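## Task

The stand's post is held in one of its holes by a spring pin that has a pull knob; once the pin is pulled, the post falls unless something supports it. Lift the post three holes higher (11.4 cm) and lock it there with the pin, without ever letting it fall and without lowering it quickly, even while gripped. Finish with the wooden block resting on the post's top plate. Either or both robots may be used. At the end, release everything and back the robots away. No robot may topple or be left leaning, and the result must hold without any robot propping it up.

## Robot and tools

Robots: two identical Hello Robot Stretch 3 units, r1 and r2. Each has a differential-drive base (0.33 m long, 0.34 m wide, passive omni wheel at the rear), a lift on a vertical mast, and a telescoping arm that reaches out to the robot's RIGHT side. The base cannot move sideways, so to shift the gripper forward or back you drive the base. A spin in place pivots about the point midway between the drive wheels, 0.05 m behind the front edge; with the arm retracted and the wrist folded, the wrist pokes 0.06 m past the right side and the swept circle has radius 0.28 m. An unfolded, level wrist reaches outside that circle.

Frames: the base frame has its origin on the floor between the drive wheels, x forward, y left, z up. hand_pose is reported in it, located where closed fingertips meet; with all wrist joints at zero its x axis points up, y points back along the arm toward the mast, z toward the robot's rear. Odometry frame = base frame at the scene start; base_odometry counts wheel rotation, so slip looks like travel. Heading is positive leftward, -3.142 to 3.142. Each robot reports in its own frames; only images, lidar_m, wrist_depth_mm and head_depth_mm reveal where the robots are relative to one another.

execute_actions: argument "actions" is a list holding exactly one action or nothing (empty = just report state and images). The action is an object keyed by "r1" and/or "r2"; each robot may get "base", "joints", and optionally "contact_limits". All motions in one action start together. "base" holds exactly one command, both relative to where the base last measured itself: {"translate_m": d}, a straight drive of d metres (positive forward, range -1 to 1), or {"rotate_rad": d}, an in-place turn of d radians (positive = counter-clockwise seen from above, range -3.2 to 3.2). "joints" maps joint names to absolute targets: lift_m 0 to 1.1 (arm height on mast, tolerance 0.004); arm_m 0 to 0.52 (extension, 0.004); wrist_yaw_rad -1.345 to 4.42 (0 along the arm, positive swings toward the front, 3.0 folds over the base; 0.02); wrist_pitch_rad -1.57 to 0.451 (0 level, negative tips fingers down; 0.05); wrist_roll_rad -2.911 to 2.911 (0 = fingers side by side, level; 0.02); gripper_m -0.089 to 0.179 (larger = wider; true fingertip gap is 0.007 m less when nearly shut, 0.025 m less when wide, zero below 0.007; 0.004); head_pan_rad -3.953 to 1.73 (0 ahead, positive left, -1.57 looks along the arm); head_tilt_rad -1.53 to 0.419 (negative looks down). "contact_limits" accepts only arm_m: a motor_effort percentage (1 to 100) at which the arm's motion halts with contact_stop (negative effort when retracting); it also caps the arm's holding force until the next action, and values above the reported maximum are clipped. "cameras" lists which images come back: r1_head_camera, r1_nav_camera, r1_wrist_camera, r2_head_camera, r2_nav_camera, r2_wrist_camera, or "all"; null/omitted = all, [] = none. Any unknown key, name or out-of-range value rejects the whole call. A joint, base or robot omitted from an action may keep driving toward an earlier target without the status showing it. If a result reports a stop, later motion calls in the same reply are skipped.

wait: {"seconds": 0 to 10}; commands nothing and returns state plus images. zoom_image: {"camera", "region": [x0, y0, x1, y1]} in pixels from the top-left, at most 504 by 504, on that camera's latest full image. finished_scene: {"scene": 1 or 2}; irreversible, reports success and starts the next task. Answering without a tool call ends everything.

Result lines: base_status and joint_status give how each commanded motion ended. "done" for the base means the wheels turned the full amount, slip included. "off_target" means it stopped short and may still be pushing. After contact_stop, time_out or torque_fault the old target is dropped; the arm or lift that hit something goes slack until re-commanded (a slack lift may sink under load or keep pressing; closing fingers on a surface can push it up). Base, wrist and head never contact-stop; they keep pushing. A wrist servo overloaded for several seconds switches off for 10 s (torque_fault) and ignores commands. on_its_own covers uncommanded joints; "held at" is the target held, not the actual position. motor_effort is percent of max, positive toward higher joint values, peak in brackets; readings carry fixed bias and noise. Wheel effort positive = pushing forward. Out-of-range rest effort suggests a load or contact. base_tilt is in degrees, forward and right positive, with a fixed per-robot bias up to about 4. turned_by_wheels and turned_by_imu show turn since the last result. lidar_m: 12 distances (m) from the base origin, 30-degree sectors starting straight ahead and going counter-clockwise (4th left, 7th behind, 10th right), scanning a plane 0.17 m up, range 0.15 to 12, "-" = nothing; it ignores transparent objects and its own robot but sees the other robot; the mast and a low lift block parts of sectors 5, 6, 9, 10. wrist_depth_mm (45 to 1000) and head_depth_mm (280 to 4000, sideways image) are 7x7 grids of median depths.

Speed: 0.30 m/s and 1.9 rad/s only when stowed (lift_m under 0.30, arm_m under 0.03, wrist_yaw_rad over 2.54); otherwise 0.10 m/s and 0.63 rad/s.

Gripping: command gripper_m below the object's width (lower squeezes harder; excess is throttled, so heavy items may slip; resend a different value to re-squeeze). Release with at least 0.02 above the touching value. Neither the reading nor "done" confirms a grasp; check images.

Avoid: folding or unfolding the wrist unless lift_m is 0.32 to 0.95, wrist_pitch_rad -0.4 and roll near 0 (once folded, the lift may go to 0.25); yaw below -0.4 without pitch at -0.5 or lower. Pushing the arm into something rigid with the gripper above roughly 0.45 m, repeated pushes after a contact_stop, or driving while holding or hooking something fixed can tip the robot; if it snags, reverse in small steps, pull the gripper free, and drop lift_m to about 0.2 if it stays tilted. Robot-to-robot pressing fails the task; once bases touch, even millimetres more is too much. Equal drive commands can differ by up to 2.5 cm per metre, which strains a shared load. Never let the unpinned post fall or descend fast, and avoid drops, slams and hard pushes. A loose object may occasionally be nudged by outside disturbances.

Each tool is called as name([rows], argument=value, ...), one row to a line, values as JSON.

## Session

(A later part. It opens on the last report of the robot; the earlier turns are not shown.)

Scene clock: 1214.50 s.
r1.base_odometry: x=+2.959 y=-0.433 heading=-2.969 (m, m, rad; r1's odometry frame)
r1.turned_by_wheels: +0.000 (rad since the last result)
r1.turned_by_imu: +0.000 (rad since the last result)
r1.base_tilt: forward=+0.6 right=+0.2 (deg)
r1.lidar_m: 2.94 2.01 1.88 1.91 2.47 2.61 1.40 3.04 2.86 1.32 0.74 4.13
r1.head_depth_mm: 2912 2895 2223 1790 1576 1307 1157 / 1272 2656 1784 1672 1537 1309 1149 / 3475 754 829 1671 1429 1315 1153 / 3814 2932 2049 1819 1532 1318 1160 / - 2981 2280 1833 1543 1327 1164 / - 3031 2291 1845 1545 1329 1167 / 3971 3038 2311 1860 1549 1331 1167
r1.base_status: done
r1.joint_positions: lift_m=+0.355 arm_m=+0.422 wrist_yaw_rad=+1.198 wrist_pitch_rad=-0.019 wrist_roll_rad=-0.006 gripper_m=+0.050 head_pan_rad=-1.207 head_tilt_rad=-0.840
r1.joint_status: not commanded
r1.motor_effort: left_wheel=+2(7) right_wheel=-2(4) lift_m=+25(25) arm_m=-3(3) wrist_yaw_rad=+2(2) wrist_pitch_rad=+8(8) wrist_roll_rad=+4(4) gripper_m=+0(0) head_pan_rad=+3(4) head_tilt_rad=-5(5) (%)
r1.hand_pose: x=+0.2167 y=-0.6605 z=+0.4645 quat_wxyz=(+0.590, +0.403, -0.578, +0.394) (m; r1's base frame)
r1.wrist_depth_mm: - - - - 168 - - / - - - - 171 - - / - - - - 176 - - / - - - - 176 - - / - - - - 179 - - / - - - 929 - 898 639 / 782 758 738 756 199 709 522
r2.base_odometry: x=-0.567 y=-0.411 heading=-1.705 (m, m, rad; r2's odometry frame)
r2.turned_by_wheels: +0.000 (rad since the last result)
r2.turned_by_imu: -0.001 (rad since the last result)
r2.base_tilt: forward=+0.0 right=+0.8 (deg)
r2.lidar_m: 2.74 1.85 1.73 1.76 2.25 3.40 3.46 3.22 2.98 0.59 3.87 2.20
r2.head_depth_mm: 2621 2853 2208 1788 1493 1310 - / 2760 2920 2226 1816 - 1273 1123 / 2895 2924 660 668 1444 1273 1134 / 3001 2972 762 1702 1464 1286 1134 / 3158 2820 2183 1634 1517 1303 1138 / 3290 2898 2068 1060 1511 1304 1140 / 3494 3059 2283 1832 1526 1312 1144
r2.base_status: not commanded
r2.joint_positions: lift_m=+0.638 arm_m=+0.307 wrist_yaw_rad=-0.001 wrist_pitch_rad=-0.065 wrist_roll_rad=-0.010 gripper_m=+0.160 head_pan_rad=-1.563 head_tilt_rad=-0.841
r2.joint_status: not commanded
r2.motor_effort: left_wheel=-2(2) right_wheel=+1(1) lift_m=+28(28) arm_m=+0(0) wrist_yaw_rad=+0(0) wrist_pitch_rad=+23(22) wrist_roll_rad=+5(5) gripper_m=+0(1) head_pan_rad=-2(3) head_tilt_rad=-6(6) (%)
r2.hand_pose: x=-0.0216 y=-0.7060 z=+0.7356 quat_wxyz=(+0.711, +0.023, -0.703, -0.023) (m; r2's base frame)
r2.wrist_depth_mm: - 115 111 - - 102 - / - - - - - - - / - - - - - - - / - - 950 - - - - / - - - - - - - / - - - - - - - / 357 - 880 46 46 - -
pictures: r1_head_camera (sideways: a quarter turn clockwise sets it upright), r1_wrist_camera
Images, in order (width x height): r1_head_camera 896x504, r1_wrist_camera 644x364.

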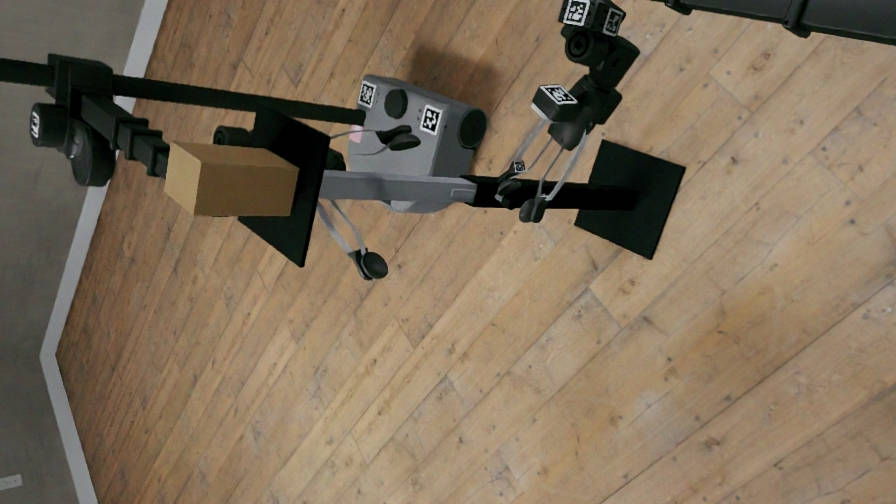

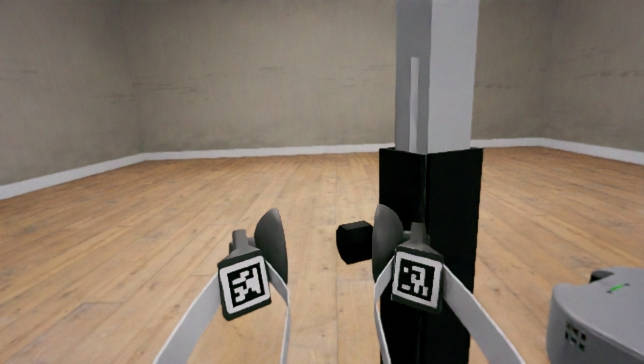

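execute_actions([
  {"r1": {"joints": {"gripper_m": -0.015}}},
], cameras=["r1_wrist_camera", "r1_head_camera"])

zoom_image(camera="r1_head_camera", region=[460, 140, 580, 240])

zoom_image(camera="r1_wrist_camera", region=[240, 170, 480, 330])

Scene clock: 1229.23 s.
r1.base_odometry: x=+2.959 y=-0.433 heading=-2.969 (m, m, rad; r1's odometry frame)
r1.turned_by_wheels: -0.001 (rad since the last result)
r1.turned_by_imu: -0.001 (rad since the last result)
r1.base_tilt: forward=+0.6 right=+0.3 (deg)
r1.lidar_m: 2.95 2.01 1.88 1.91 2.47 2.62 1.40 3.04 2.86 1.31 0.74 4.12
r1.head_depth_mm: 2878 2888 2223 1798 1586 1311 1155 / 1275 2597 1778 1665 1527 1308 1148 / 3440 753 830 1664 1410 1308 1152 / 3780 2946 2058 1822 1533 1320 1156 / - 2982 2270 1836 1539 1326 1165 / - 3021 2283 1848 1541 1331 1162 / 3942 3038 2307 1857 1554 1335 1164
r1.base_status: not commanded
r1.joint_positions: lift_m=+0.355 arm_m=+0.422 wrist_yaw_rad=+1.164 wrist_pitch_rad=-0.019 wrist_roll_rad=-0.006 gripper_m=-0.015 head_pan_rad=-1.207 head_tilt_rad=-0.840
r1.joint_status: all done
r1.on_its_own: wrist_yaw_rad is at rest, and its effort (+46) is outside its rest range (-12 to +12)
r1.motor_effort: left_wheel=-6(6) right_wheel=+10(10) lift_m=+24(25) arm_m=-3(3) wrist_yaw_rad=+46(48) wrist_pitch_rad=+8(8) wrist_roll_rad=+4(4) gripper_m=-13(88) head_pan_rad=+4(4) head_tilt_rad=-6(5) (%)
r1.hand_pose: x=+0.2134 y=-0.6685 z=+0.4645 quat_wxyz=(+0.597, +0.393, -0.585, +0.384) (m; r1's base frame)
r1.wrist_depth_mm: - - - - 168 - - / - - - - 173 - - / - - - - 178 - - / - - - - 179 - - / - - - - 187 - - / - - - - 198 884 639 / 775 769 766 730 201 681 519
r2.base_odometry: x=-0.567 y=-0.411 heading=-1.705 (m, m, rad; r2's odometry frame)
r2.turned_by_wheels: +0.000 (rad since the last result)
r2.turned_by_imu: -0.001 (rad since the last result)
r2.base_tilt: forward=+0.0 right=+0.8 (deg)
r2.lidar_m: 2.75 1.86 1.73 1.76 2.26 3.39 3.45 3.23 2.98 0.58 3.90 2.20
r2.head_depth_mm: 2636 2801 2219 1785 1488 1309 - / 2767 2942 2218 1850 - 1273 1117 / 2876 2975 658 665 1429 1287 1132 / 3017 2996 760 1710 1464 1284 1130 / 3130 2904 2173 1630 1516 1295 1144 / 3299 2891 2070 1065 1538 1296 1138 / 3521 3036 2292 1829 1538 1308 1147
r2.base_status: not commanded
r2.joint_positions: lift_m=+0.638 arm_m=+0.307 wrist_yaw_rad=-0.001 wrist_pitch_rad=-0.065 wrist_roll_rad=-0.010 gripper_m=+0.160 head_pan_rad=-1.563 head_tilt_rad=-0.841
r2.joint_status: not commanded
r2.motor_effort: left_wheel=-2(2) right_wheel=+1(1) lift_m=+28(28) arm_m=+1(0) wrist_yaw_rad=+0(0) wrist_pitch_rad=+22(23) wrist_roll_rad=+5(5) gripper_m=+0(0) head_pan_rad=-3(2) head_tilt_rad=-6(6) (%)
r2.hand_pose: x=-0.0216 y=-0.7060 z=+0.7356 quat_wxyz=(+0.711, +0.023, -0.703, -0.023) (m; r2's base frame)
r2.wrist_depth_mm: - 115 111 - - 102 - / - - - - - - - / - - - - - - - / - - 947 - - - - / - - - - - - - / - - - - - - - / 356 - 876 46 46 - -
pictures: r1_head_camera (sideways: a quarter turn clockwise sets it upright), r1_wrist_camera
Images, in order (width x height): r1_head_camera 896x504, r1_wrist_camera 644x364.

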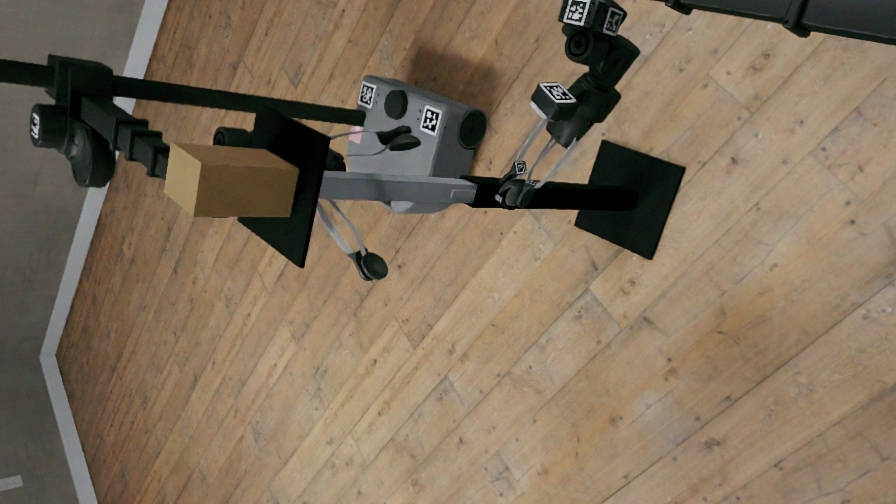

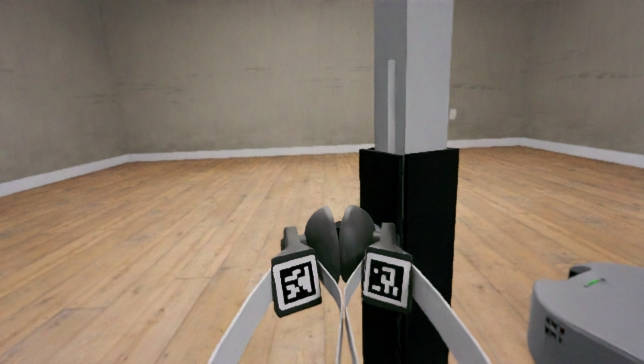

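Region (460, 140, 580, 240) of r1_head_camera's 896x504 image, scaled by 4.200, with more detail than that image has.

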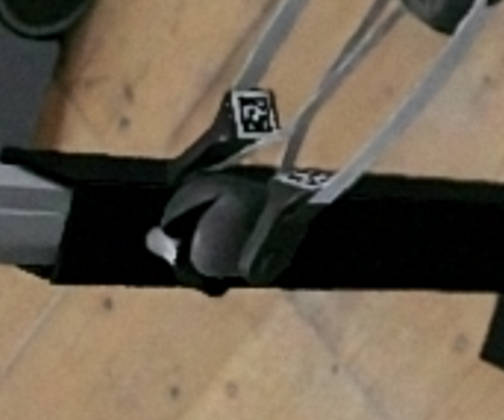

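Region (240, 170, 480, 330) of r1_wrist_camera's 644x364 image, scaled by 2.100.

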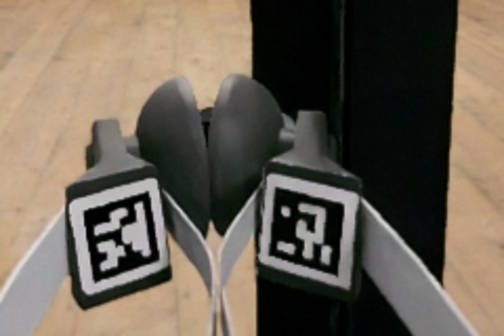

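execute_actions([
  {"r1": {"joints": {"wrist_yaw_rad": 1.165}}},
], cameras=["r1_wrist_camera", "r1_head_camera"])

zoom_image(camera="r1_head_camera", region=[460, 140, 580, 240])

Scene clock: 1236.37 s.
r1.base_odometry: x=+2.959 y=-0.433 heading=-2.969 (m, m, rad; r1's odometry frame)
r1.turned_by_wheels: +0.000 (rad since the last result)
r1.turned_by_imu: +0.000 (rad since the last result)
r1.base_tilt: forward=+0.6 right=+0.2 (deg)
r1.lidar_m: 2.95 2.01 1.88 1.92 2.46 2.61 1.40 3.03 2.86 1.32 0.74 4.12
r1.head_depth_mm: 2913 2910 2201 1798 1578 1305 1156 / 1275 2587 1788 1679 1539 1311 1146 / 3464 752 832 1659 1416 1316 1155 / 3758 2977 2052 1821 1535 1321 1160 / - 2984 2272 1847 1542 1323 1166 / - 3032 2291 1843 1543 1329 1162 / 3945 3042 2302 1855 1554 1333 1169
r1.base_status: not commanded
r1.joint_positions: lift_m=+0.355 arm_m=+0.422 wrist_yaw_rad=+1.148 wrist_pitch_rad=-0.019 wrist_roll_rad=-0.006 gripper_m=-0.015 head_pan_rad=-1.207 head_tilt_rad=-0.840
r1.joint_status: all done
r1.on_its_own: wrist_yaw_rad is at rest, and its effort (+22) is outside its rest range (-12 to +12)
r1.motor_effort: left_wheel=-6(6) right_wheel=+10(10) lift_m=+25(25) arm_m=-2(2) wrist_yaw_rad=+22(21) wrist_pitch_rad=+8(8) wrist_roll_rad=+4(4) gripper_m=-11(10) head_pan_rad=+4(4) head_tilt_rad=-5(6) (%)
r1.hand_pose: x=+0.2118 y=-0.6722 z=+0.4645 quat_wxyz=(+0.600, +0.389, -0.588, +0.379) (m; r1's base frame)
r1.wrist_depth_mm: - - - - 168 - - / - - - - 174 - - / - - - - 180 - - / - - - - 181 - - / - - - - 189 - - / - - - - 202 900 629 / 762 763 772 716 201 690 516
r2.base_odometry: x=-0.567 y=-0.411 heading=-1.705 (m, m, rad; r2's odometry frame)
r2.turned_by_wheels: +0.000 (rad since the last result)
r2.turned_by_imu: -0.001 (rad since the last result)
r2.base_tilt: forward=+0.0 right=+0.8 (deg)
r2.lidar_m: 2.74 1.85 1.74 1.75 2.24 3.39 3.46 3.24 2.98 0.58 3.89 2.20
r2.head_depth_mm: 2646 2785 2239 1784 1485 1302 - / 2760 2923 2223 1838 - 1258 1126 / 2880 2955 660 668 1438 1280 1131 / 3031 2992 762 1713 1479 1280 1137 / 3211 2883 2193 1636 1514 1300 1146 / 3317 2864 2051 1068 1527 1308 1140 / 3553 3072 2293 1819 1525 1315 1146
r2.base_status: not commanded
r2.joint_positions: lift_m=+0.638 arm_m=+0.307 wrist_yaw_rad=-0.001 wrist_pitch_rad=-0.065 wrist_roll_rad=-0.010 gripper_m=+0.160 head_pan_rad=-1.563 head_tilt_rad=-0.841
r2.joint_status: not commanded
r2.motor_effort: left_wheel=-2(2) right_wheel=+2(2) lift_m=+28(28) arm_m=+0(1) wrist_yaw_rad=-1(0) wrist_pitch_rad=+23(23) wrist_roll_rad=+5(5) gripper_m=-1(1) head_pan_rad=-3(3) head_tilt_rad=-6(6) (%)
r2.hand_pose: x=-0.0216 y=-0.7060 z=+0.7356 quat_wxyz=(+0.711, +0.023, -0.703, -0.023) (m; r2's base frame)
r2.wrist_depth_mm: - 115 111 - - 101 - / - - - - - - - / - - - - - - - / - - 917 - - - - / - - - - - - - / - - - - - - - / 356 - 876 46 46 - -
pictures: r1_head_camera (sideways: a quarter turn clockwise sets it upright), r1_wrist_camera
Images, in order (width x height): r1_head_camera 896x504, r1_wrist_camera 644x364.

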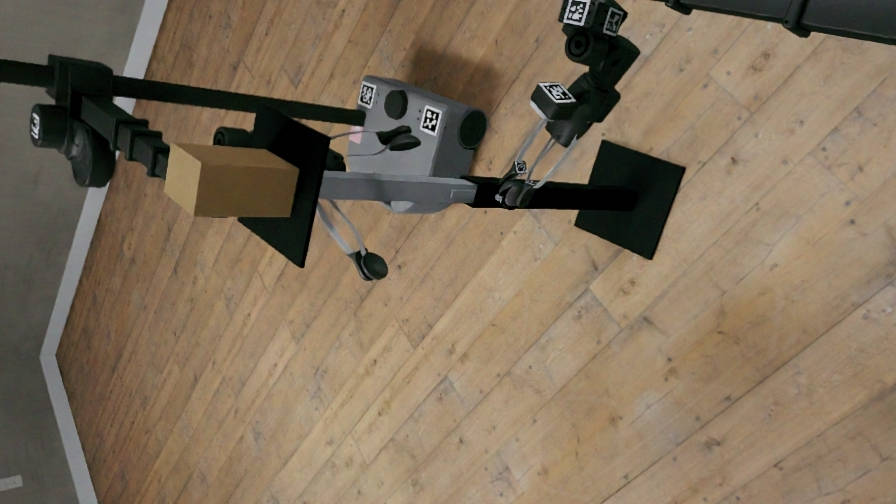

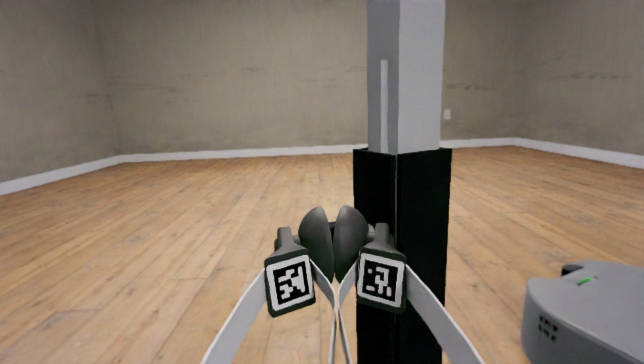

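Region (460, 140, 580, 240) of r1_head_camera's 896x504 image, scaled by 4.200, with more detail than that image has.

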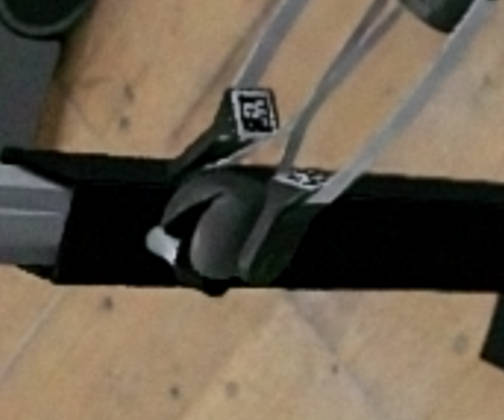

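execute_actions([
  {"r1": {"joints": {"wrist_yaw_rad": 1.14}}},
], cameras=["r1_wrist_camera", "r1_head_camera"])

zoom_image(camera="r1_head_camera", region=[460, 140, 580, 240])

Scene clock: 1245.70 s.
r1.base_odometry: x=+2.959 y=-0.433 heading=-2.969 (m, m, rad; r1's odometry frame)
r1.turned_by_wheels: +0.000 (rad since the last result)
r1.turned_by_imu: +0.000 (rad since the last result)
r1.base_tilt: forward=+0.6 right=+0.2 (deg)
r1.lidar_m: 2.96 2.01 1.88 1.92 2.47 2.62 1.41 3.04 2.86 1.32 0.74 4.14
r1.head_depth_mm: 2909 2882 2226 1789 1584 1304 1150 / 1271 2583 1769 1674 1515 1303 1149 / 3467 755 831 1668 1417 1316 1155 / 3817 2943 2060 1817 1535 1318 1154 / - 2977 2254 1825 1539 1324 1159 / - 3023 2302 1848 1546 1328 1164 / 3966 3063 2293 1863 1553 1332 1170
r1.base_status: not commanded
r1.joint_positions: lift_m=+0.355 arm_m=+0.422 wrist_yaw_rad=+1.141 wrist_pitch_rad=-0.019 wrist_roll_rad=-0.006 gripper_m=-0.015 head_pan_rad=-1.207 head_tilt_rad=-0.840
r1.joint_status: all done
r1.motor_effort: left_wheel=-5(6) right_wheel=+10(10) lift_m=+24(24) arm_m=-2(2) wrist_yaw_rad=-2(20) wrist_pitch_rad=+8(8) wrist_roll_rad=+4(4) gripper_m=-10(10) head_pan_rad=+4(4) head_tilt_rad=-6(6) (%)
r1.hand_pose: x=+0.2111 y=-0.6737 z=+0.4645 quat_wxyz=(+0.601, +0.387, -0.589, +0.377) (m; r1's base frame)
r1.wrist_depth_mm: - - - - 168 - - / - - - - 174 - - / - - - - 179 - - / - - - - 180 - - / - - - - 188 - - / - - - 859 203 917 631 / 789 780 760 745 201 663 522
r2.base_odometry: x=-0.567 y=-0.411 heading=-1.705 (m, m, rad; r2's odometry frame)
r2.turned_by_wheels: +0.000 (rad since the last result)
r2.turned_by_imu: -0.001 (rad since the last result)
r2.base_tilt: forward=+0.0 right=+0.8 (deg)
r2.lidar_m: 2.74 1.86 1.73 1.76 2.24 3.40 3.45 3.23 2.98 0.58 3.90 2.20
r2.head_depth_mm: 2633 2802 2213 1787 1496 1314 - / 2742 2895 2207 1849 - 1268 1121 / 2864 2941 660 666 1432 1284 1133 / 2989 2996 763 1712 1473 1278 1136 / 3197 2861 2194 1634 1516 1300 1136 / 3250 2881 2050 1066 1518 1314 1151 / 3537 3027 2290 1824 1523 1304 1140
r2.base_status: not commanded
r2.joint_positions: lift_m=+0.638 arm_m=+0.307 wrist_yaw_rad=-0.001 wrist_pitch_rad=-0.065 wrist_roll_rad=-0.010 gripper_m=+0.160 head_pan_rad=-1.563 head_tilt_rad=-0.841
r2.joint_status: not commanded
r2.motor_effort: left_wheel=-2(2) right_wheel=+2(1) lift_m=+28(28) arm_m=+0(0) wrist_yaw_rad=+0(0) wrist_pitch_rad=+23(23) wrist_roll_rad=+5(5) gripper_m=+0(1) head_pan_rad=-3(3) head_tilt_rad=-6(7) (%)
r2.hand_pose: x=-0.0216 y=-0.7060 z=+0.7356 quat_wxyz=(+0.711, +0.023, -0.703, -0.023) (m; r2's base frame)
r2.wrist_depth_mm: - 115 111 - - 101 - / - - - - - - - / - - - - - - - / - - 950 - - - - / - - - - - - - / - - - - - - - / 356 - 885 46 46 - -
pictures: r1_head_camera (sideways: a quarter turn clockwise sets it upright), r1_wrist_camera
Images, in order (width x height): r1_head_camera 896x504, r1_wrist_camera 644x364.

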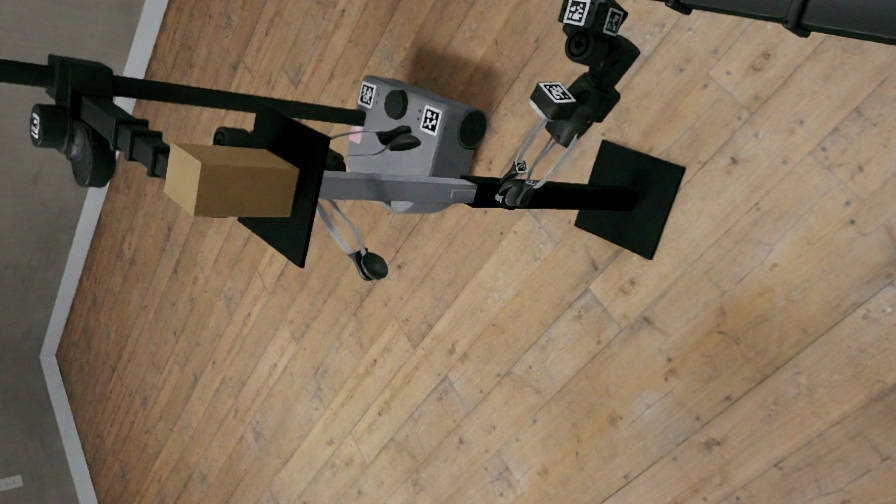

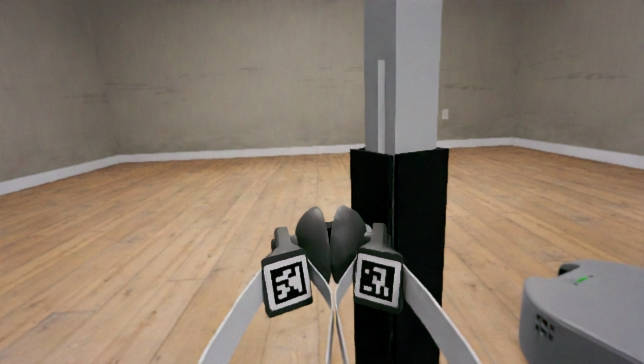

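Region (460, 140, 580, 240) of r1_head_camera's 896x504 image, scaled by 4.200, with more detail than that image has.

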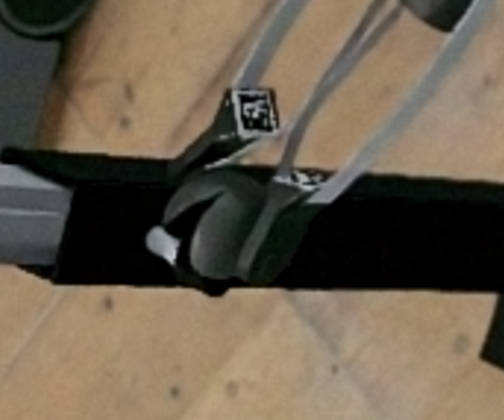

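execute_actions([
  {"r1": {"joints": {"arm_m": 0.394}}},
], cameras=["r1_wrist_camera", "r1_head_camera"])

zoom_image(camera="r1_head_camera", region=[460, 140, 580, 240])

execute_actions([
  {"r1": {"joints": {"arm_m": 0.422}}},
], cameras=["r1_wrist_camera", "r1_head_camera"])

zoom_image(camera="r1_head_camera", region=[460, 140, 580, 240])

Scene clock: 1367.33 s.
r1.base_odometry: x=+2.959 y=-0.433 heading=-2.969 (m, m, rad; r1's odometry frame)
r1.turned_by_wheels: +0.001 (rad since the last result)
r1.turned_by_imu: +0.001 (rad since the last result)
r1.base_tilt: forward=+0.5 right=+0.3 (deg)
r1.lidar_m: 2.94 2.01 1.88 1.92 2.47 2.61 1.40 3.05 2.86 1.32 0.74 4.13
r1.head_depth_mm: 2925 2880 2218 1797 1565 1304 1144 / 1271 2673 1775 1671 1583 1307 1150 / 3428 752 830 1668 1445 1311 1151 / 3824 2978 2057 1821 1534 1314 1155 / - 2993 2269 1839 1549 1323 1165 / - 3010 2288 1848 1549 1329 1163 / 3967 3043 2316 1855 1554 1332 1166
r1.base_status: not commanded
r1.joint_positions: lift_m=+0.355 arm_m=+0.394 wrist_yaw_rad=+1.137 wrist_pitch_rad=-0.020 wrist_roll_rad=-0.006 gripper_m=-0.015 head_pan_rad=-1.207 head_tilt_rad=-0.840
r1.joint_status: all done
r1.motor_effort: left_wheel=+1(6) right_wheel=-2(10) lift_m=+24(24) arm_m=-3(5) wrist_yaw_rad=+3(32) wrist_pitch_rad=+8(8) wrist_roll_rad=+4(4) gripper_m=-7(10) head_pan_rad=+3(4) head_tilt_rad=-6(5) (%)
r1.hand_pose: x=+0.2107 y=-0.6467 z=+0.4644 quat_wxyz=(+0.602, +0.386, -0.590, +0.376) (m; r1's base frame)
r1.wrist_depth_mm: - - - - 186 - - / - - - - 185 - - / - - - - 191 - - / - - - - 193 - - / - - - - 197 - - / - - - - 203 864 638 / 790 757 736 738 228 668 541
r2.base_odometry: x=-0.567 y=-0.411 heading=-1.705 (m, m, rad; r2's odometry frame)
r2.turned_by_wheels: +0.000 (rad since the last result)
r2.turned_by_imu: -0.001 (rad since the last result)
r2.base_tilt: forward=+0.0 right=+0.8 (deg)
r2.lidar_m: 2.74 1.86 1.73 1.76 2.25 3.41 3.46 3.22 2.98 0.59 3.87 2.20
r2.head_depth_mm: 2611 2858 2184 1779 1490 1304 - / 2722 2924 2210 1844 - 1263 1130 / 2887 2983 660 668 1444 1285 1131 / 3013 3003 764 1723 1475 1286 1136 / 3218 2877 2182 1654 1515 1307 1140 / 3213 2883 2043 1677 1520 1305 1148 / 3546 3080 2300 1820 1531 1310 1144
r2.base_status: not commanded
r2.joint_positions: lift_m=+0.638 arm_m=+0.307 wrist_yaw_rad=-0.001 wrist_pitch_rad=-0.065 wrist_roll_rad=-0.010 gripper_m=+0.160 head_pan_rad=-1.563 head_tilt_rad=-0.841
r2.joint_status: not commanded
r2.motor_effort: left_wheel=-2(2) right_wheel=+2(2) lift_m=+28(28) arm_m=+1(0) wrist_yaw_rad=+0(0) wrist_pitch_rad=+23(23) wrist_roll_rad=+5(5) gripper_m=+0(0) head_pan_rad=-2(3) head_tilt_rad=-6(7) (%)
r2.hand_pose: x=-0.0216 y=-0.7060 z=+0.7356 quat_wxyz=(+0.711, +0.023, -0.703, -0.023) (m; r2's base frame)
r2.wrist_depth_mm: - 115 111 - - 101 - / - - - - - - - / - - - - - - - / - - 946 - - - - / - - - - - - - / - - - - - - - / 321 - 871 46 46 - -
pictures: r1_head_camera (sideways: a quarter turn clockwise sets it upright), r1_wrist_camera
Images, in order (width x height): r1_head_camera 896x504, r1_wrist_camera 644x364.

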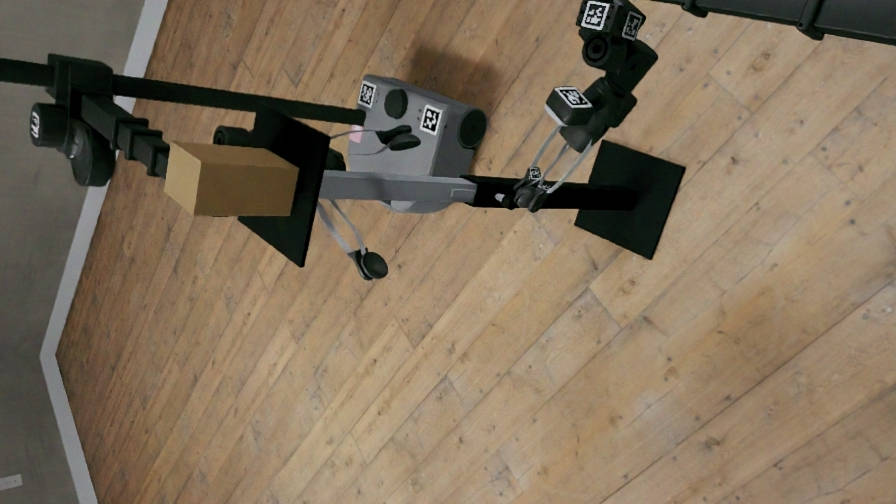

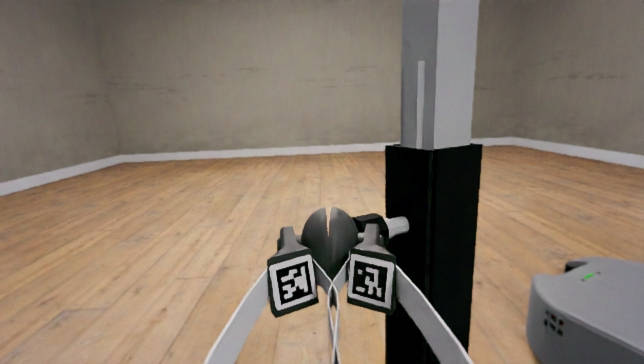

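Region (460, 140, 580, 240) of r1_head_camera's 896x504 image, scaled by 4.200, with more detail than that image has.

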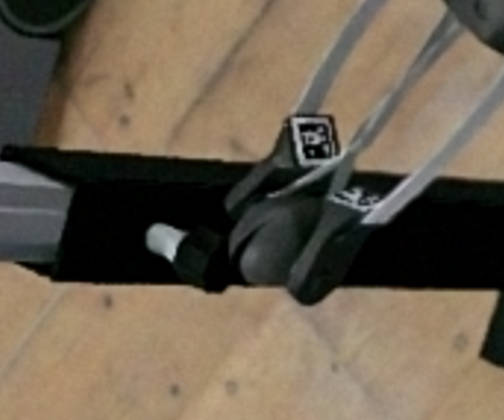

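Scene clock: 1368.60 s.
r1.base_odometry: x=+2.959 y=-0.433 heading=-2.969 (m, m, rad; r1's odometry frame)
r1.turned_by_wheels: +0.000 (rad since the last result)
r1.turned_by_imu: +0.000 (rad since the last result)
r1.base_tilt: forward=+0.6 right=+0.2 (deg)
r1.lidar_m: 2.94 2.01 1.88 1.92 2.47 2.61 1.40 3.04 2.86 1.32 0.74 4.14
r1.head_depth_mm: 2916 2893 2225 1792 1575 1305 1155 / 1276 2675 1767 1672 1512 1306 1145 / 3492 754 827 1663 1440 1309 1152 / 3859 2985 2059 1831 1533 1318 1154 / - 2983 2279 1836 1543 1329 1157 / - 3001 2287 1843 1546 1329 1169 / 3932 3060 2303 1851 1553 1335 1169
r1.base_status: not commanded
r1.joint_positions: lift_m=+0.355 arm_m=+0.421 wrist_yaw_rad=+1.176 wrist_pitch_rad=-0.019 wrist_roll_rad=-0.006 gripper_m=-0.015 head_pan_rad=-1.207 head_tilt_rad=-0.840
r1.joint_status: all done
r1.on_its_own: wrist_yaw_rad is at rest, and its effort (-46) is outside its rest range (-12 to +12)
r1.motor_effort: left_wheel=+3(4) right_wheel=-1(3) lift_m=+24(24) arm_m=+8(9) wrist_yaw_rad=-46(46) wrist_pitch_rad=+8(8) wrist_roll_rad=+4(4) gripper_m=-8(9) head_pan_rad=+4(3) head_tilt_rad=-5(5) (%)
r1.hand_pose: x=+0.2146 y=-0.6648 z=+0.4646 quat_wxyz=(+0.594, +0.397, -0.583, +0.388) (m; r1's base frame)
r1.wrist_depth_mm: - - - - 166 - - / - - - - 170 - - / - - - - 176 - - / - - - - 177 - - / - - - - 183 - - / - - - - 191 911 627 / 804 749 740 749 205 708 530
r2.base_odometry: x=-0.567 y=-0.411 heading=-1.705 (m, m, rad; r2's odometry frame)
r2.turned_by_wheels: +0.000 (rad since the last result)
r2.turned_by_imu: +0.000 (rad since the last result)
r2.base_tilt: forward=+0.1 right=+0.8 (deg)
r2.lidar_m: 2.74 1.86 1.73 1.76 2.25 3.40 3.47 3.24 2.98 0.59 3.92 2.20
r2.head_depth_mm: 2658 2840 2204 1774 1490 1316 - / 2802 2938 2219 1839 - 1265 1121 / 2859 2948 657 668 1434 1284 1134 / 3031 2945 760 1707 1474 1283 1136 / 3195 2929 2164 1636 1508 1298 1143 / 3252 2892 2062 1057 1529 1309 1143 / 3537 3042 2282 1841 1531 1311 1148
r2.base_status: not commanded
r2.joint_positions: lift_m=+0.638 arm_m=+0.307 wrist_yaw_rad=-0.001 wrist_pitch_rad=-0.065 wrist_roll_rad=-0.010 gripper_m=+0.160 head_pan_rad=-1.563 head_tilt_rad=-0.841
r2.joint_status: not commanded
r2.motor_effort: left_wheel=-2(2) right_wheel=+1(2) lift_m=+28(28) arm_m=+0(0) wrist_yaw_rad=+1(0) wrist_pitch_rad=+23(23) wrist_roll_rad=+5(5) gripper_m=+0(0) head_pan_rad=-2(2) head_tilt_rad=-6(6) (%)
r2.hand_pose: x=-0.0216 y=-0.7060 z=+0.7356 quat_wxyz=(+0.711, +0.023, -0.703, -0.023) (m; r2's base frame)
r2.wrist_depth_mm: - 115 111 - - 102 - / - - - - - - - / - - - - - - - / - - 938 - - - - / - - - - - - - / - - - - - - - / 359 - 883 46 46 - -
pictures: r1_head_camera (sideways: a quarter turn clockwise sets it upright), r1_wrist_camera
Images, in order (width x height): r1_head_camera 896x504, r1_wrist_camera 644x364.

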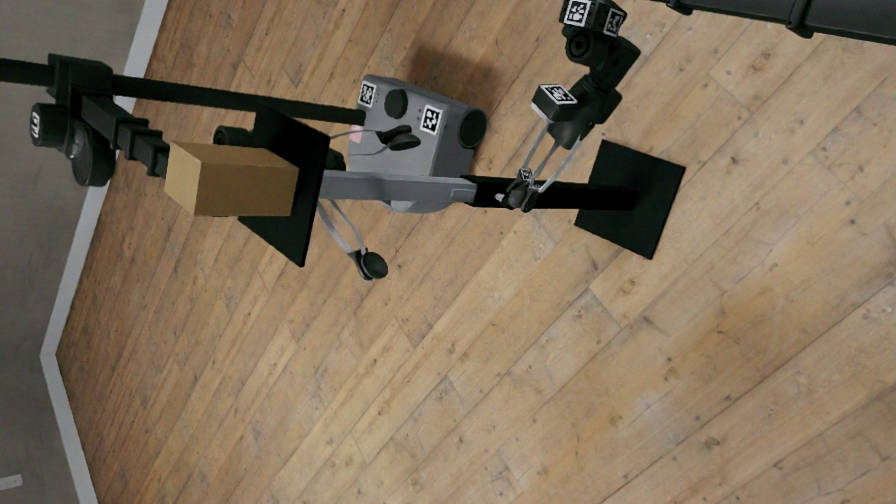

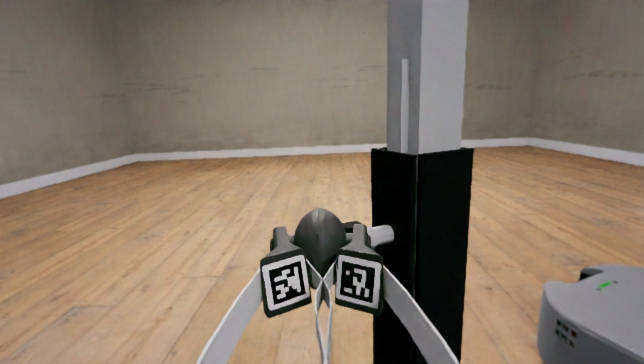

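Region (460, 140, 580, 240) of r1_head_camera's 896x504 image, scaled by 4.200, with more detail than that image has.

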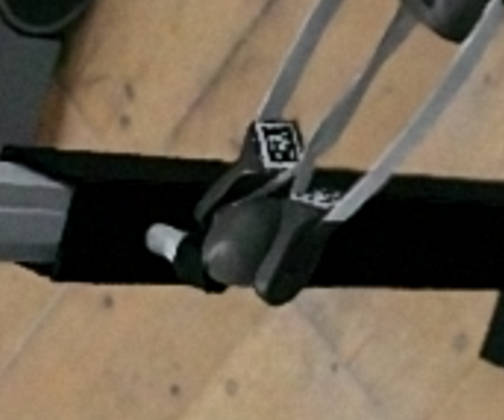

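It slipped off and is now pushing on the knob; backing off at once.

execute_actions([
  {"r1": {"joints": {"arm_m": 0.37}}},
], cameras=["r1_wrist_camera", "r1_head_camera"])

Scene clock: 1373.97 s.
r1.base_odometry: x=+2.959 y=-0.433 heading=-2.969 (m, m, rad; r1's odometry frame)
r1.turned_by_wheels: +0.000 (rad since the last result)
r1.turned_by_imu: +0.000 (rad since the last result)
r1.base_tilt: forward=+0.6 right=+0.1 (deg)
r1.lidar_m: 2.95 2.01 1.88 1.91 2.46 2.61 1.40 3.04 2.86 1.31 0.74 4.13
r1.head_depth_mm: 2871 2901 2220 1799 1552 1305 1162 / 1276 2668 1778 1665 1557 1308 1149 / 3484 754 828 1667 1441 1313 1153 / 3776 2988 2061 1831 1532 1321 1159 / - 2979 2265 1834 1534 1324 1159 / - 3030 2275 1852 1546 1331 1165 / - 3074 2299 1857 1555 1328 1167
r1.base_status: not commanded
r1.joint_positions: lift_m=+0.355 arm_m=+0.370 wrist_yaw_rad=+1.195 wrist_pitch_rad=-0.019 wrist_roll_rad=-0.006 gripper_m=-0.015 head_pan_rad=-1.207 head_tilt_rad=-0.840
r1.joint_status: all done
r1.on_its_own: wrist_yaw_rad is held at +1.193, not at your +1.140, by its stall guard, which is not easing now
r1.motor_effort: left_wheel=+3(2) right_wheel=-2(2) lift_m=+24(24) arm_m=-3(5) wrist_yaw_rad=-4(8) wrist_pitch_rad=+8(8) wrist_roll_rad=+4(4) gripper_m=-7(6) head_pan_rad=+4(4) head_tilt_rad=-6(5) (%)
r1.hand_pose: x=+0.2165 y=-0.6091 z=+0.4645 quat_wxyz=(+0.590, +0.402, -0.579, +0.393) (m; r1's base frame)
r1.wrist_depth_mm: - - - - - 184 - / - - - - - 189 - / - - - - - 194 - / - - - - - 197 - / - - - - 234 206 - / - - - - 242 213 630 / 798 766 748 757 701 222 563
r2.base_odometry: x=-0.567 y=-0.411 heading=-1.705 (m, m, rad; r2's odometry frame)
r2.turned_by_wheels: +0.000 (rad since the last result)
r2.turned_by_imu: -0.001 (rad since the last result)
r2.base_tilt: forward=+0.0 right=+0.8 (deg)
r2.lidar_m: 2.74 1.85 1.73 1.76 2.24 3.40 3.46 3.24 2.98 0.59 3.91 2.20
r2.head_depth_mm: 2637 2811 2214 1785 1487 1306 - / 2731 2946 2215 1852 - 1272 1118 / 2904 2964 660 666 1437 1283 1131 / 3016 2963 762 1670 1489 1282 1140 / 3219 2832 2176 1660 1509 1305 1140 / 3264 2920 2127 1143 1517 1299 1141 / 3530 3043 2298 1835 1536 1306 1147
r2.base_status: not commanded
r2.joint_positions: lift_m=+0.638 arm_m=+0.307 wrist_yaw_rad=-0.001 wrist_pitch_rad=-0.065 wrist_roll_rad=-0.010 gripper_m=+0.160 head_pan_rad=-1.563 head_tilt_rad=-0.841
r2.joint_status: not commanded
r2.motor_effort: left_wheel=-2(2) right_wheel=+1(1) lift_m=+28(28) arm_m=+0(0) wrist_yaw_rad=+0(1) wrist_pitch_rad=+23(23) wrist_roll_rad=+5(5) gripper_m=+0(1) head_pan_rad=-2(2) head_tilt_rad=-6(6) (%)
r2.hand_pose: x=-0.0216 y=-0.7060 z=+0.7356 quat_wxyz=(+0.711, +0.023, -0.703, -0.023) (m; r2's base frame)
r2.wrist_depth_mm: - 115 111 - - 102 - / - - - - - - - / - - - - - - - / - - 976 - - - - / - - - - - - - / - - - - - - - / 320 968 876 46 46 - -
pictures: r1_head_camera (sideways: a quarter turn clockwise sets it upright), r1_wrist_camera
Images, in order (width x height): r1_head_camera 896x504, r1_wrist_camera 644x364.

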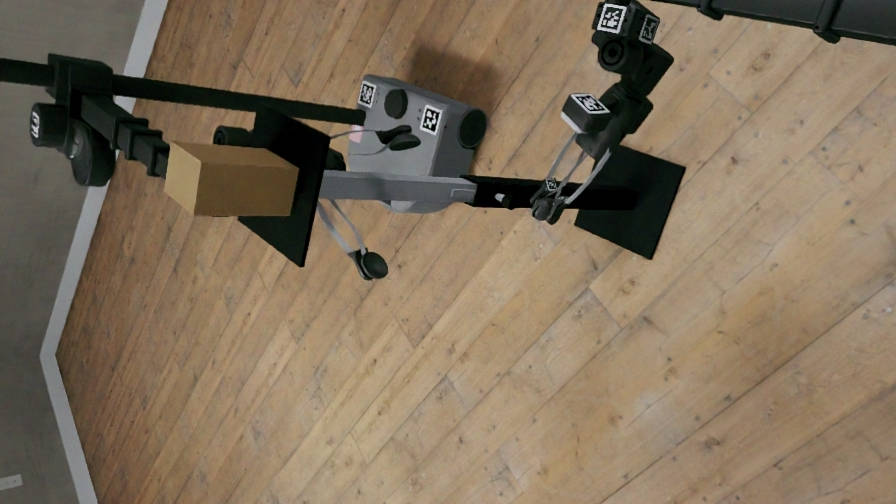

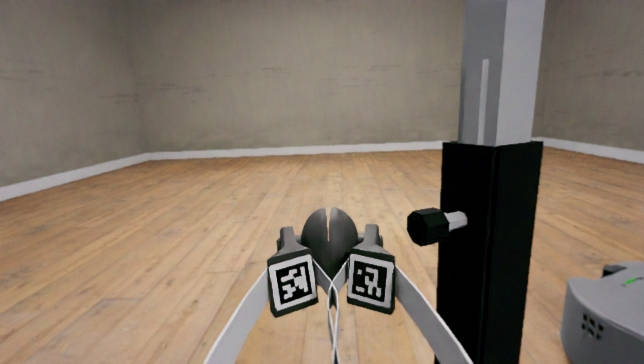

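execute_actions([
  {"r2": {"joints": {"lift_m": 0.640}}, "r1": {"joints": {"wrist_yaw_rad": 1.195, "gripper_m": 0.06, "arm_m": 0.15}}},
], cameras=[])

execute_actions([
  {"r2": {"joints": {"lift_m": 0.642}}},
], cameras=[])

execute_actions([
  {"r2": {"joints": {"lift_m": 0.644}}},
], cameras=[])

Scene clock: 1477.43 s.
r1.base_odometry: x=+2.959 y=-0.433 heading=-2.969 (m, m, rad; r1's odometry frame)
r1.turned_by_wheels: +0.000 (rad since the last result)
r1.turned_by_imu: +0.000 (rad since the last result)
r1.base_tilt: forward=+0.7 right=+0.2 (deg)
r1.lidar_m: 2.95 2.01 1.88 1.92 2.46 2.62 1.40 3.03 2.86 1.32 0.74 4.12
r1.head_depth_mm: 2909 2874 2214 1800 1515 1305 1129 / 1268 2681 1799 1681 1517 1309 1112 / 3503 752 828 1669 1446 1344 1136 / 3832 2941 2050 1835 1532 1316 1157 / - 3000 2262 1834 1544 1321 1159 / - 3053 2299 1841 1547 1331 1163 / 3983 3056 2315 1857 1553 1335 1169
r1.base_status: not commanded
r1.joint_positions: lift_m=+0.355 arm_m=+0.150 wrist_yaw_rad=+1.195 wrist_pitch_rad=-0.020 wrist_roll_rad=-0.006 gripper_m=+0.060 head_pan_rad=-1.207 head_tilt_rad=-0.840
r1.joint_status: all done
r1.motor_effort: left_wheel=+3(2) right_wheel=-2(2) lift_m=+24(24) arm_m=-3(3) wrist_yaw_rad=+0(3) wrist_pitch_rad=+8(8) wrist_roll_rad=+4(4) gripper_m=+0(79) head_pan_rad=+4(4) head_tilt_rad=-5(5) (%)
r1.hand_pose: x=+0.2165 y=-0.3891 z=+0.4645 quat_wxyz=(+0.590, +0.402, -0.579, +0.393) (m; r1's base frame)
r1.wrist_depth_mm: - - - - - - - / - - - - - - - / - - - - - - - / - - - - - - - / - - - - - - - / - - - 938 869 949 796 / 788 771 744 750 727 718 341
r2.base_odometry: x=-0.567 y=-0.411 heading=-1.705 (m, m, rad; r2's odometry frame)
r2.turned_by_wheels: +0.000 (rad since the last result)
r2.turned_by_imu: -0.002 (rad since the last result)
r2.base_tilt: forward=+0.1 right=+0.8 (deg)
r2.lidar_m: 2.74 1.85 1.73 1.75 2.25 3.40 3.46 3.23 2.99 0.59 3.89 2.20
r2.head_depth_mm: 2613 2799 2212 1771 1485 1307 - / 2730 2927 2199 1836 - 1264 1127 / 2915 2952 660 - 1436 1283 1136 / 3009 3013 760 1723 1483 1282 1137 / 3147 2836 1833 1669 1509 1300 1140 / 3334 2861 2056 1736 1524 1301 1141 / 3533 3052 2279 1834 1539 1309 1147
r2.base_status: not commanded
r2.joint_positions: lift_m=+0.639 arm_m=+0.307 wrist_yaw_rad=-0.001 wrist_pitch_rad=-0.066 wrist_roll_rad=-0.010 gripper_m=+0.160 head_pan_rad=-1.563 head_tilt_rad=-0.841
r2.joint_status: all done
r2.motor_effort: left_wheel=-1(1) right_wheel=+1(2) lift_m=+34(34) arm_m=+0(0) wrist_yaw_rad=+0(0) wrist_pitch_rad=+23(24) wrist_roll_rad=+5(5) gripper_m=+0(0) head_pan_rad=-3(3) head_tilt_rad=-6(6) (%)
r2.hand_pose: x=-0.0216 y=-0.7060 z=+0.7369 quat_wxyz=(+0.711, +0.024, -0.703, -0.024) (m; r2's base frame)
r2.wrist_depth_mm: - - 112 - - 102 - / - - - - - - - / - - - - - - - / - - 959 - - - - / - - - - - - - / - - 533 - - - - / - - 511 46 46 - -
pictures: none
No camera images: the call's "cameras" was empty. Leave "cameras" out to get every camera's image.

Scene clock: 1477.93 s.
r1.base_odometry: x=+2.959 y=-0.433 heading=-2.969 (m, m, rad; r1's odometry frame)
r1.turned_by_wheels: +0.000 (rad since the last result)
r1.turned_by_imu: +0.000 (rad since the last result)
r1.base_tilt: forward=+0.7 right=+0.3 (deg)
r1.lidar_m: 2.94 2.01 1.88 1.92 2.46 2.62 1.40 3.04 2.86 1.31 0.74 4.12
r1.head_depth_mm: 2872 2891 2225 1799 1514 1301 1126 / 1274 2657 1780 1675 1519 1312 1112 / 3466 751 827 1666 1442 1345 1135 / 3795 2946 2052 1835 1534 1318 1155 / - 3008 2264 1840 1541 1319 1157 / - 3045 2303 1843 1543 1330 1162 / 3959 3019 2294 1851 1556 1336 1170
r1.base_status: not commanded
r1.joint_positions: lift_m=+0.355 arm_m=+0.150 wrist_yaw_rad=+1.195 wrist_pitch_rad=-0.020 wrist_roll_rad=-0.006 gripper_m=+0.060 head_pan_rad=-1.207 head_tilt_rad=-0.840
r1.joint_status: not commanded
r1.motor_effort: left_wheel=+3(2) right_wheel=-2(2) lift_m=+24(24) arm_m=-3(3) wrist_yaw_rad=+0(0) wrist_pitch_rad=+8(8) wrist_roll_rad=+4(4) gripper_m=+0(0) head_pan_rad=+4(4) head_tilt_rad=-6(5) (%)
r1.hand_pose: x=+0.2165 y=-0.3891 z=+0.4645 quat_wxyz=(+0.590, +0.402, -0.579, +0.393) (m; r1's base frame)
r1.wrist_depth_mm: - - - - - - - / - - - - - - - / - - - - - - - / - - - - - - - / - - - - - - - / - - - 948 870 925 825 / 766 779 770 755 719 708 345
r2.base_odometry: x=-0.567 y=-0.411 heading=-1.705 (m, m, rad; r2's odometry frame)
r2.turned_by_wheels: +0.000 (rad since the last result)
r2.turned_by_imu: +0.000 (rad since the last result)
r2.base_tilt: forward=+0.0 right=+0.8 (deg)
r2.lidar_m: 2.73 1.85 1.73 1.76 2.25 3.40 3.46 3.23 2.98 0.59 3.89 2.20
r2.head_depth_mm: 2648 2812 2230 1782 1496 1315 - / 2758 2896 2207 1857 - 1268 1119 / 2871 2976 660 - 1435 1285 1134 / 3013 2974 759 1710 1473 1283 1137 / 3123 2865 1845 1687 1516 1307 1143 / 3304 2877 2073 1745 1517 1308 1140 / 3579 3014 2293 1818 1524 1308 1149
r2.base_status: not commanded
r2.joint_positions: lift_m=+0.641 arm_m=+0.307 wrist_yaw_rad=-0.001 wrist_pitch_rad=-0.078 wrist_roll_rad=-0.010 gripper_m=+0.160 head_pan_rad=-1.563 head_tilt_rad=-0.841
r2.joint_status: all done
r2.motor_effort: left_wheel=-2(1) right_wheel=+1(1) lift_m=+38(40) arm_m=+1(0) wrist_yaw_rad=+0(0) wrist_pitch_rad=+27(28) wrist_roll_rad=+5(5) gripper_m=+0(0) head_pan_rad=-2(3) head_tilt_rad=-6(6) (%)
r2.hand_pose: x=-0.0216 y=-0.7055 z=+0.7358 quat_wxyz=(+0.710, +0.028, -0.703, -0.028) (m; r2's base frame)
r2.wrist_depth_mm: - - 119 - - 108 - / - - - - - - - / - - - - - - - / - - 953 - - - - / - - - - - - - / - - 535 - - - - / - - 523 47 46 - -
pictures: none
No camera images: the call's "cameras" was empty. Leave "cameras" out to get every camera's image.

Scene clock: 1478.87 s.
r1.base_odometry: x=+2.959 y=-0.433 heading=-2.969 (m, m, rad; r1's odometry frame)
r1.turned_by_wheels: +0.000 (rad since the last result)
r1.turned_by_imu: +0.000 (rad since the last result)
r1.base_tilt: forward=+0.6 right=+0.2 (deg)
r1.lidar_m: 2.95 2.01 1.88 1.92 2.46 2.62 1.40 3.04 2.86 1.31 0.74 4.12
r1.head_depth_mm: 2897 2909 2206 1798 1511 1307 1124 / 1270 2674 1790 1680 1509 1309 1108 / 3427 751 827 1665 1448 1341 1136 / 3854 2969 2046 1825 1529 1319 1160 / - 3003 2282 1829 1537 1321 1157 / - 3023 2293 1846 1542 1326 1165 / 3955 3066 2302 1859 1557 1333 1168
r1.base_status: not commanded
r1.joint_positions: lift_m=+0.355 arm_m=+0.150 wrist_yaw_rad=+1.195 wrist_pitch_rad=-0.020 wrist_roll_rad=-0.006 gripper_m=+0.060 head_pan_rad=-1.207 head_tilt_rad=-0.840
r1.joint_status: not commanded
r1.motor_effort: left_wheel=+3(2) right_wheel=-2(2) lift_m=+24(24) arm_m=-3(3) wrist_yaw_rad=+0(1) wrist_pitch_rad=+8(8) wrist_roll_rad=+4(4) gripper_m=+0(0) head_pan_rad=+4(4) head_tilt_rad=-5(6) (%)
r1.hand_pose: x=+0.2165 y=-0.3891 z=+0.4645 quat_wxyz=(+0.590, +0.402, -0.579, +0.393) (m; r1's base frame)
r1.wrist_depth_mm: - - - - - - - / - - - - - - - / - - - - - - - / - - - - - - - / - - - - - - - / - - - 937 874 911 811 / 800 775 745 735 733 715 345
r2.base_odometry: x=-0.567 y=-0.411 heading=-1.705 (m, m, rad; r2's odometry frame)
r2.turned_by_wheels: +0.000 (rad since the last result)
r2.turned_by_imu: +0.000 (rad since the last result)
r2.base_tilt: forward=+0.0 right=+0.8 (deg)
r2.lidar_m: 2.74 1.86 1.73 1.76 2.25 3.39 3.46 3.23 2.99 0.59 3.91 2.20
r2.head_depth_mm: 2645 2801 2211 1770 1496 1310 - / 2768 2936 2201 1836 - 1264 1119 / 2902 2960 659 - 1434 1281 1129 / 2988 2975 760 1701 1481 1286 1137 / 3131 2853 1849 1676 1507 1300 1146 / 3281 2887 2039 1716 1517 1297 1146 / 3538 3054 2295 1832 1524 1306 1143
r2.base_status: not commanded
r2.joint_positions: lift_m=+0.639 arm_m=+0.307 wrist_yaw_rad=-0.001 wrist_pitch_rad=-0.070 wrist_roll_rad=-0.010 gripper_m=+0.160 head_pan_rad=-1.563 head_tilt_rad=-0.841
r2.joint_status: lift_m contact_stop (moved -0.002 of +0.003)
r2.on_its_own: lift_m is slack since a contact_stop, until your next command for it (your +0.644 is given up)
r2.motor_effort: left_wheel=-2(2) right_wheel=+2(2) lift_m=+23(42) arm_m=+0(0) wrist_yaw_rad=+0(0) wrist_pitch_rad=+24(33) wrist_roll_rad=+5(6) gripper_m=+1(1) head_pan_rad=-2(3) head_tilt_rad=-6(6) (%)
r2.hand_pose: x=-0.0216 y=-0.7058 z=+0.7361 quat_wxyz=(+0.711, +0.025, -0.703, -0.025) (m; r2's base frame)
r2.wrist_depth_mm: - - 114 - - 104 - / - - - - - - - / - - - - - - - / - - 947 - - - - / - - - - - - - / - - 536 - - - - / - - 519 46 46 - -
pictures: none
No camera images: the call's "cameras" was empty. Leave "cameras" out to get every camera's image.

execute_actions([
  {"r2": {"joints": {"lift_m": 0.6395}}, "r1": {"joints": {"wrist_yaw_rad": 0.0, "head_pan_rad": -1.57}, "base": {"translate_m": 0.2585}}},
], cameras=["r1_wrist_camera", "r1_head_camera"])

Scene clock: 1491.27 s.
r1.base_odometry: x=+2.704 y=-0.478 heading=-2.969 (m, m, rad; r1's odometry frame)
r1.turned_by_wheels: +0.000 (rad since the last result)
r1.turned_by_imu: +0.001 (rad since the last result)
r1.base_tilt: forward=+0.6 right=+0.3 (deg)
r1.lidar_m: 2.77 1.88 1.78 1.80 2.32 2.87 1.66 3.15 2.97 0.71 3.89 3.88
r1.head_depth_mm: 2633 2823 2204 1795 1512 1298 1147 / 2777 2921 2156 1757 1517 1333 1146 / 2841 2679 783 1674 1445 1354 1113 / 1267 1385 1798 1690 1532 1318 1157 / 3126 2979 2278 1831 1537 1321 1163 / 3391 3007 2289 1847 1543 1328 1164 / 3593 3034 2305 1852 1547 1327 1169
r1.base_status: done
r1.joint_positions: lift_m=+0.355 arm_m=+0.150 wrist_yaw_rad=+0.003 wrist_pitch_rad=-0.020 wrist_roll_rad=-0.006 gripper_m=+0.060 head_pan_rad=-1.563 head_tilt_rad=-0.840
r1.joint_status: all done
r1.motor_effort: left_wheel=+2(5) right_wheel=-1(2) lift_m=+24(24) arm_m=-3(3) wrist_yaw_rad=-4(4) wrist_pitch_rad=+8(9) wrist_roll_rad=+4(4) gripper_m=+0(0) head_pan_rad=-3(30) head_tilt_rad=-5(5) (%)
r1.hand_pose: x=-0.0207 y=-0.5510 z=+0.4645 quat_wxyz=(+0.709, +0.008, -0.705, -0.006) (m; r1's base frame)
r1.wrist_depth_mm: - - - 966 - - - / - - - - - - - / - - - - - - - / - - - - - - - / - - - 825 - - - / - - - 825 904 907 879 / 780 779 748 686 728 717 705
r2.base_odometry: x=-0.567 y=-0.411 heading=-1.705 (m, m, rad; r2's odometry frame)
r2.turned_by_wheels: +0.000 (rad since the last result)
r2.turned_by_imu: -0.002 (rad since the last result)
r2.base_tilt: forward=+0.0 right=+0.8 (deg)
r2.lidar_m: 2.74 1.86 1.73 1.75 2.24 3.40 3.45 3.25 2.99 0.59 3.89 2.20
r2.head_depth_mm: 2637 2797 2204 1772 1496 1311 - / 2808 2906 2223 1852 - 1269 1127 / 2892 2975 661 665 1439 1286 1131 / 2963 1492 760 1675 1477 1285 1129 / 3179 3043 2251 1767 1511 1297 1137 / 3331 3032 2299 1814 1510 1305 1144 / 3545 3019 2289 1834 1534 1307 1141
r2.base_status: not commanded
r2.joint_positions: lift_m=+0.639 arm_m=+0.307 wrist_yaw_rad=-0.001 wrist_pitch_rad=-0.064 wrist_roll_rad=-0.010 gripper_m=+0.160 head_pan_rad=-1.563 head_tilt_rad=-0.841
r2.joint_status: all done
r2.motor_effort: left_wheel=-2(2) right_wheel=+1(1) lift_m=+33(33) arm_m=+1(0) wrist_yaw_rad=+1(0) wrist_pitch_rad=+22(23) wrist_roll_rad=+5(5) gripper_m=+0(1) head_pan_rad=-2(3) head_tilt_rad=-6(6) (%)
r2.hand_pose: x=-0.0216 y=-0.7061 z=+0.7372 quat_wxyz=(+0.711, +0.023, -0.703, -0.023) (m; r2's base frame)
r2.wrist_depth_mm: - 113 110 - - 101 113 / - - - - - - - / - - - - - - - / - - - - - - - / - - - - - - - / - - - - - - - / - - - 46 46 - -
pictures: r1_head_camera (sideways: a quarter turn clockwise sets it upright), r1_wrist_camera
Images, in order (width x height): r1_head_camera 896x504, r1_wrist_camera 644x364.

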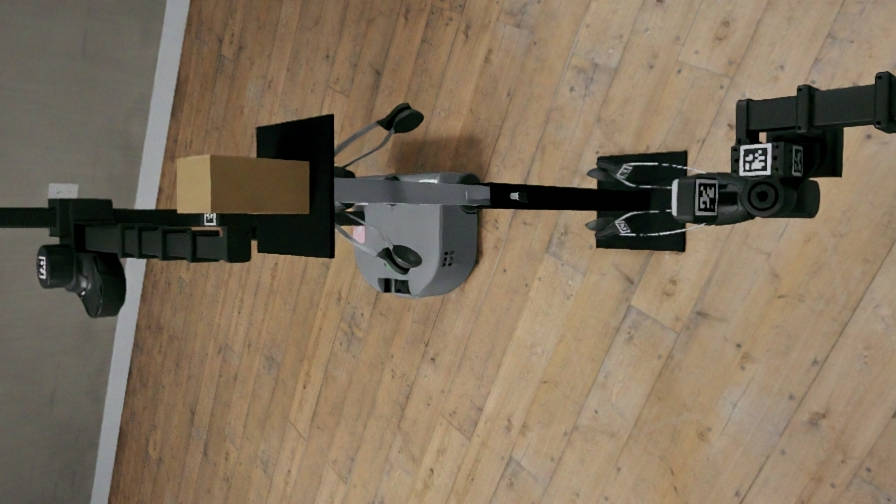

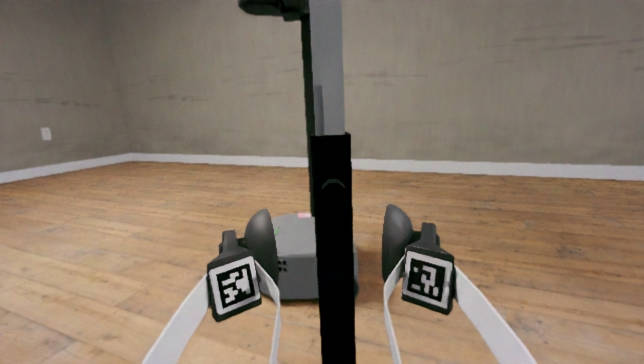

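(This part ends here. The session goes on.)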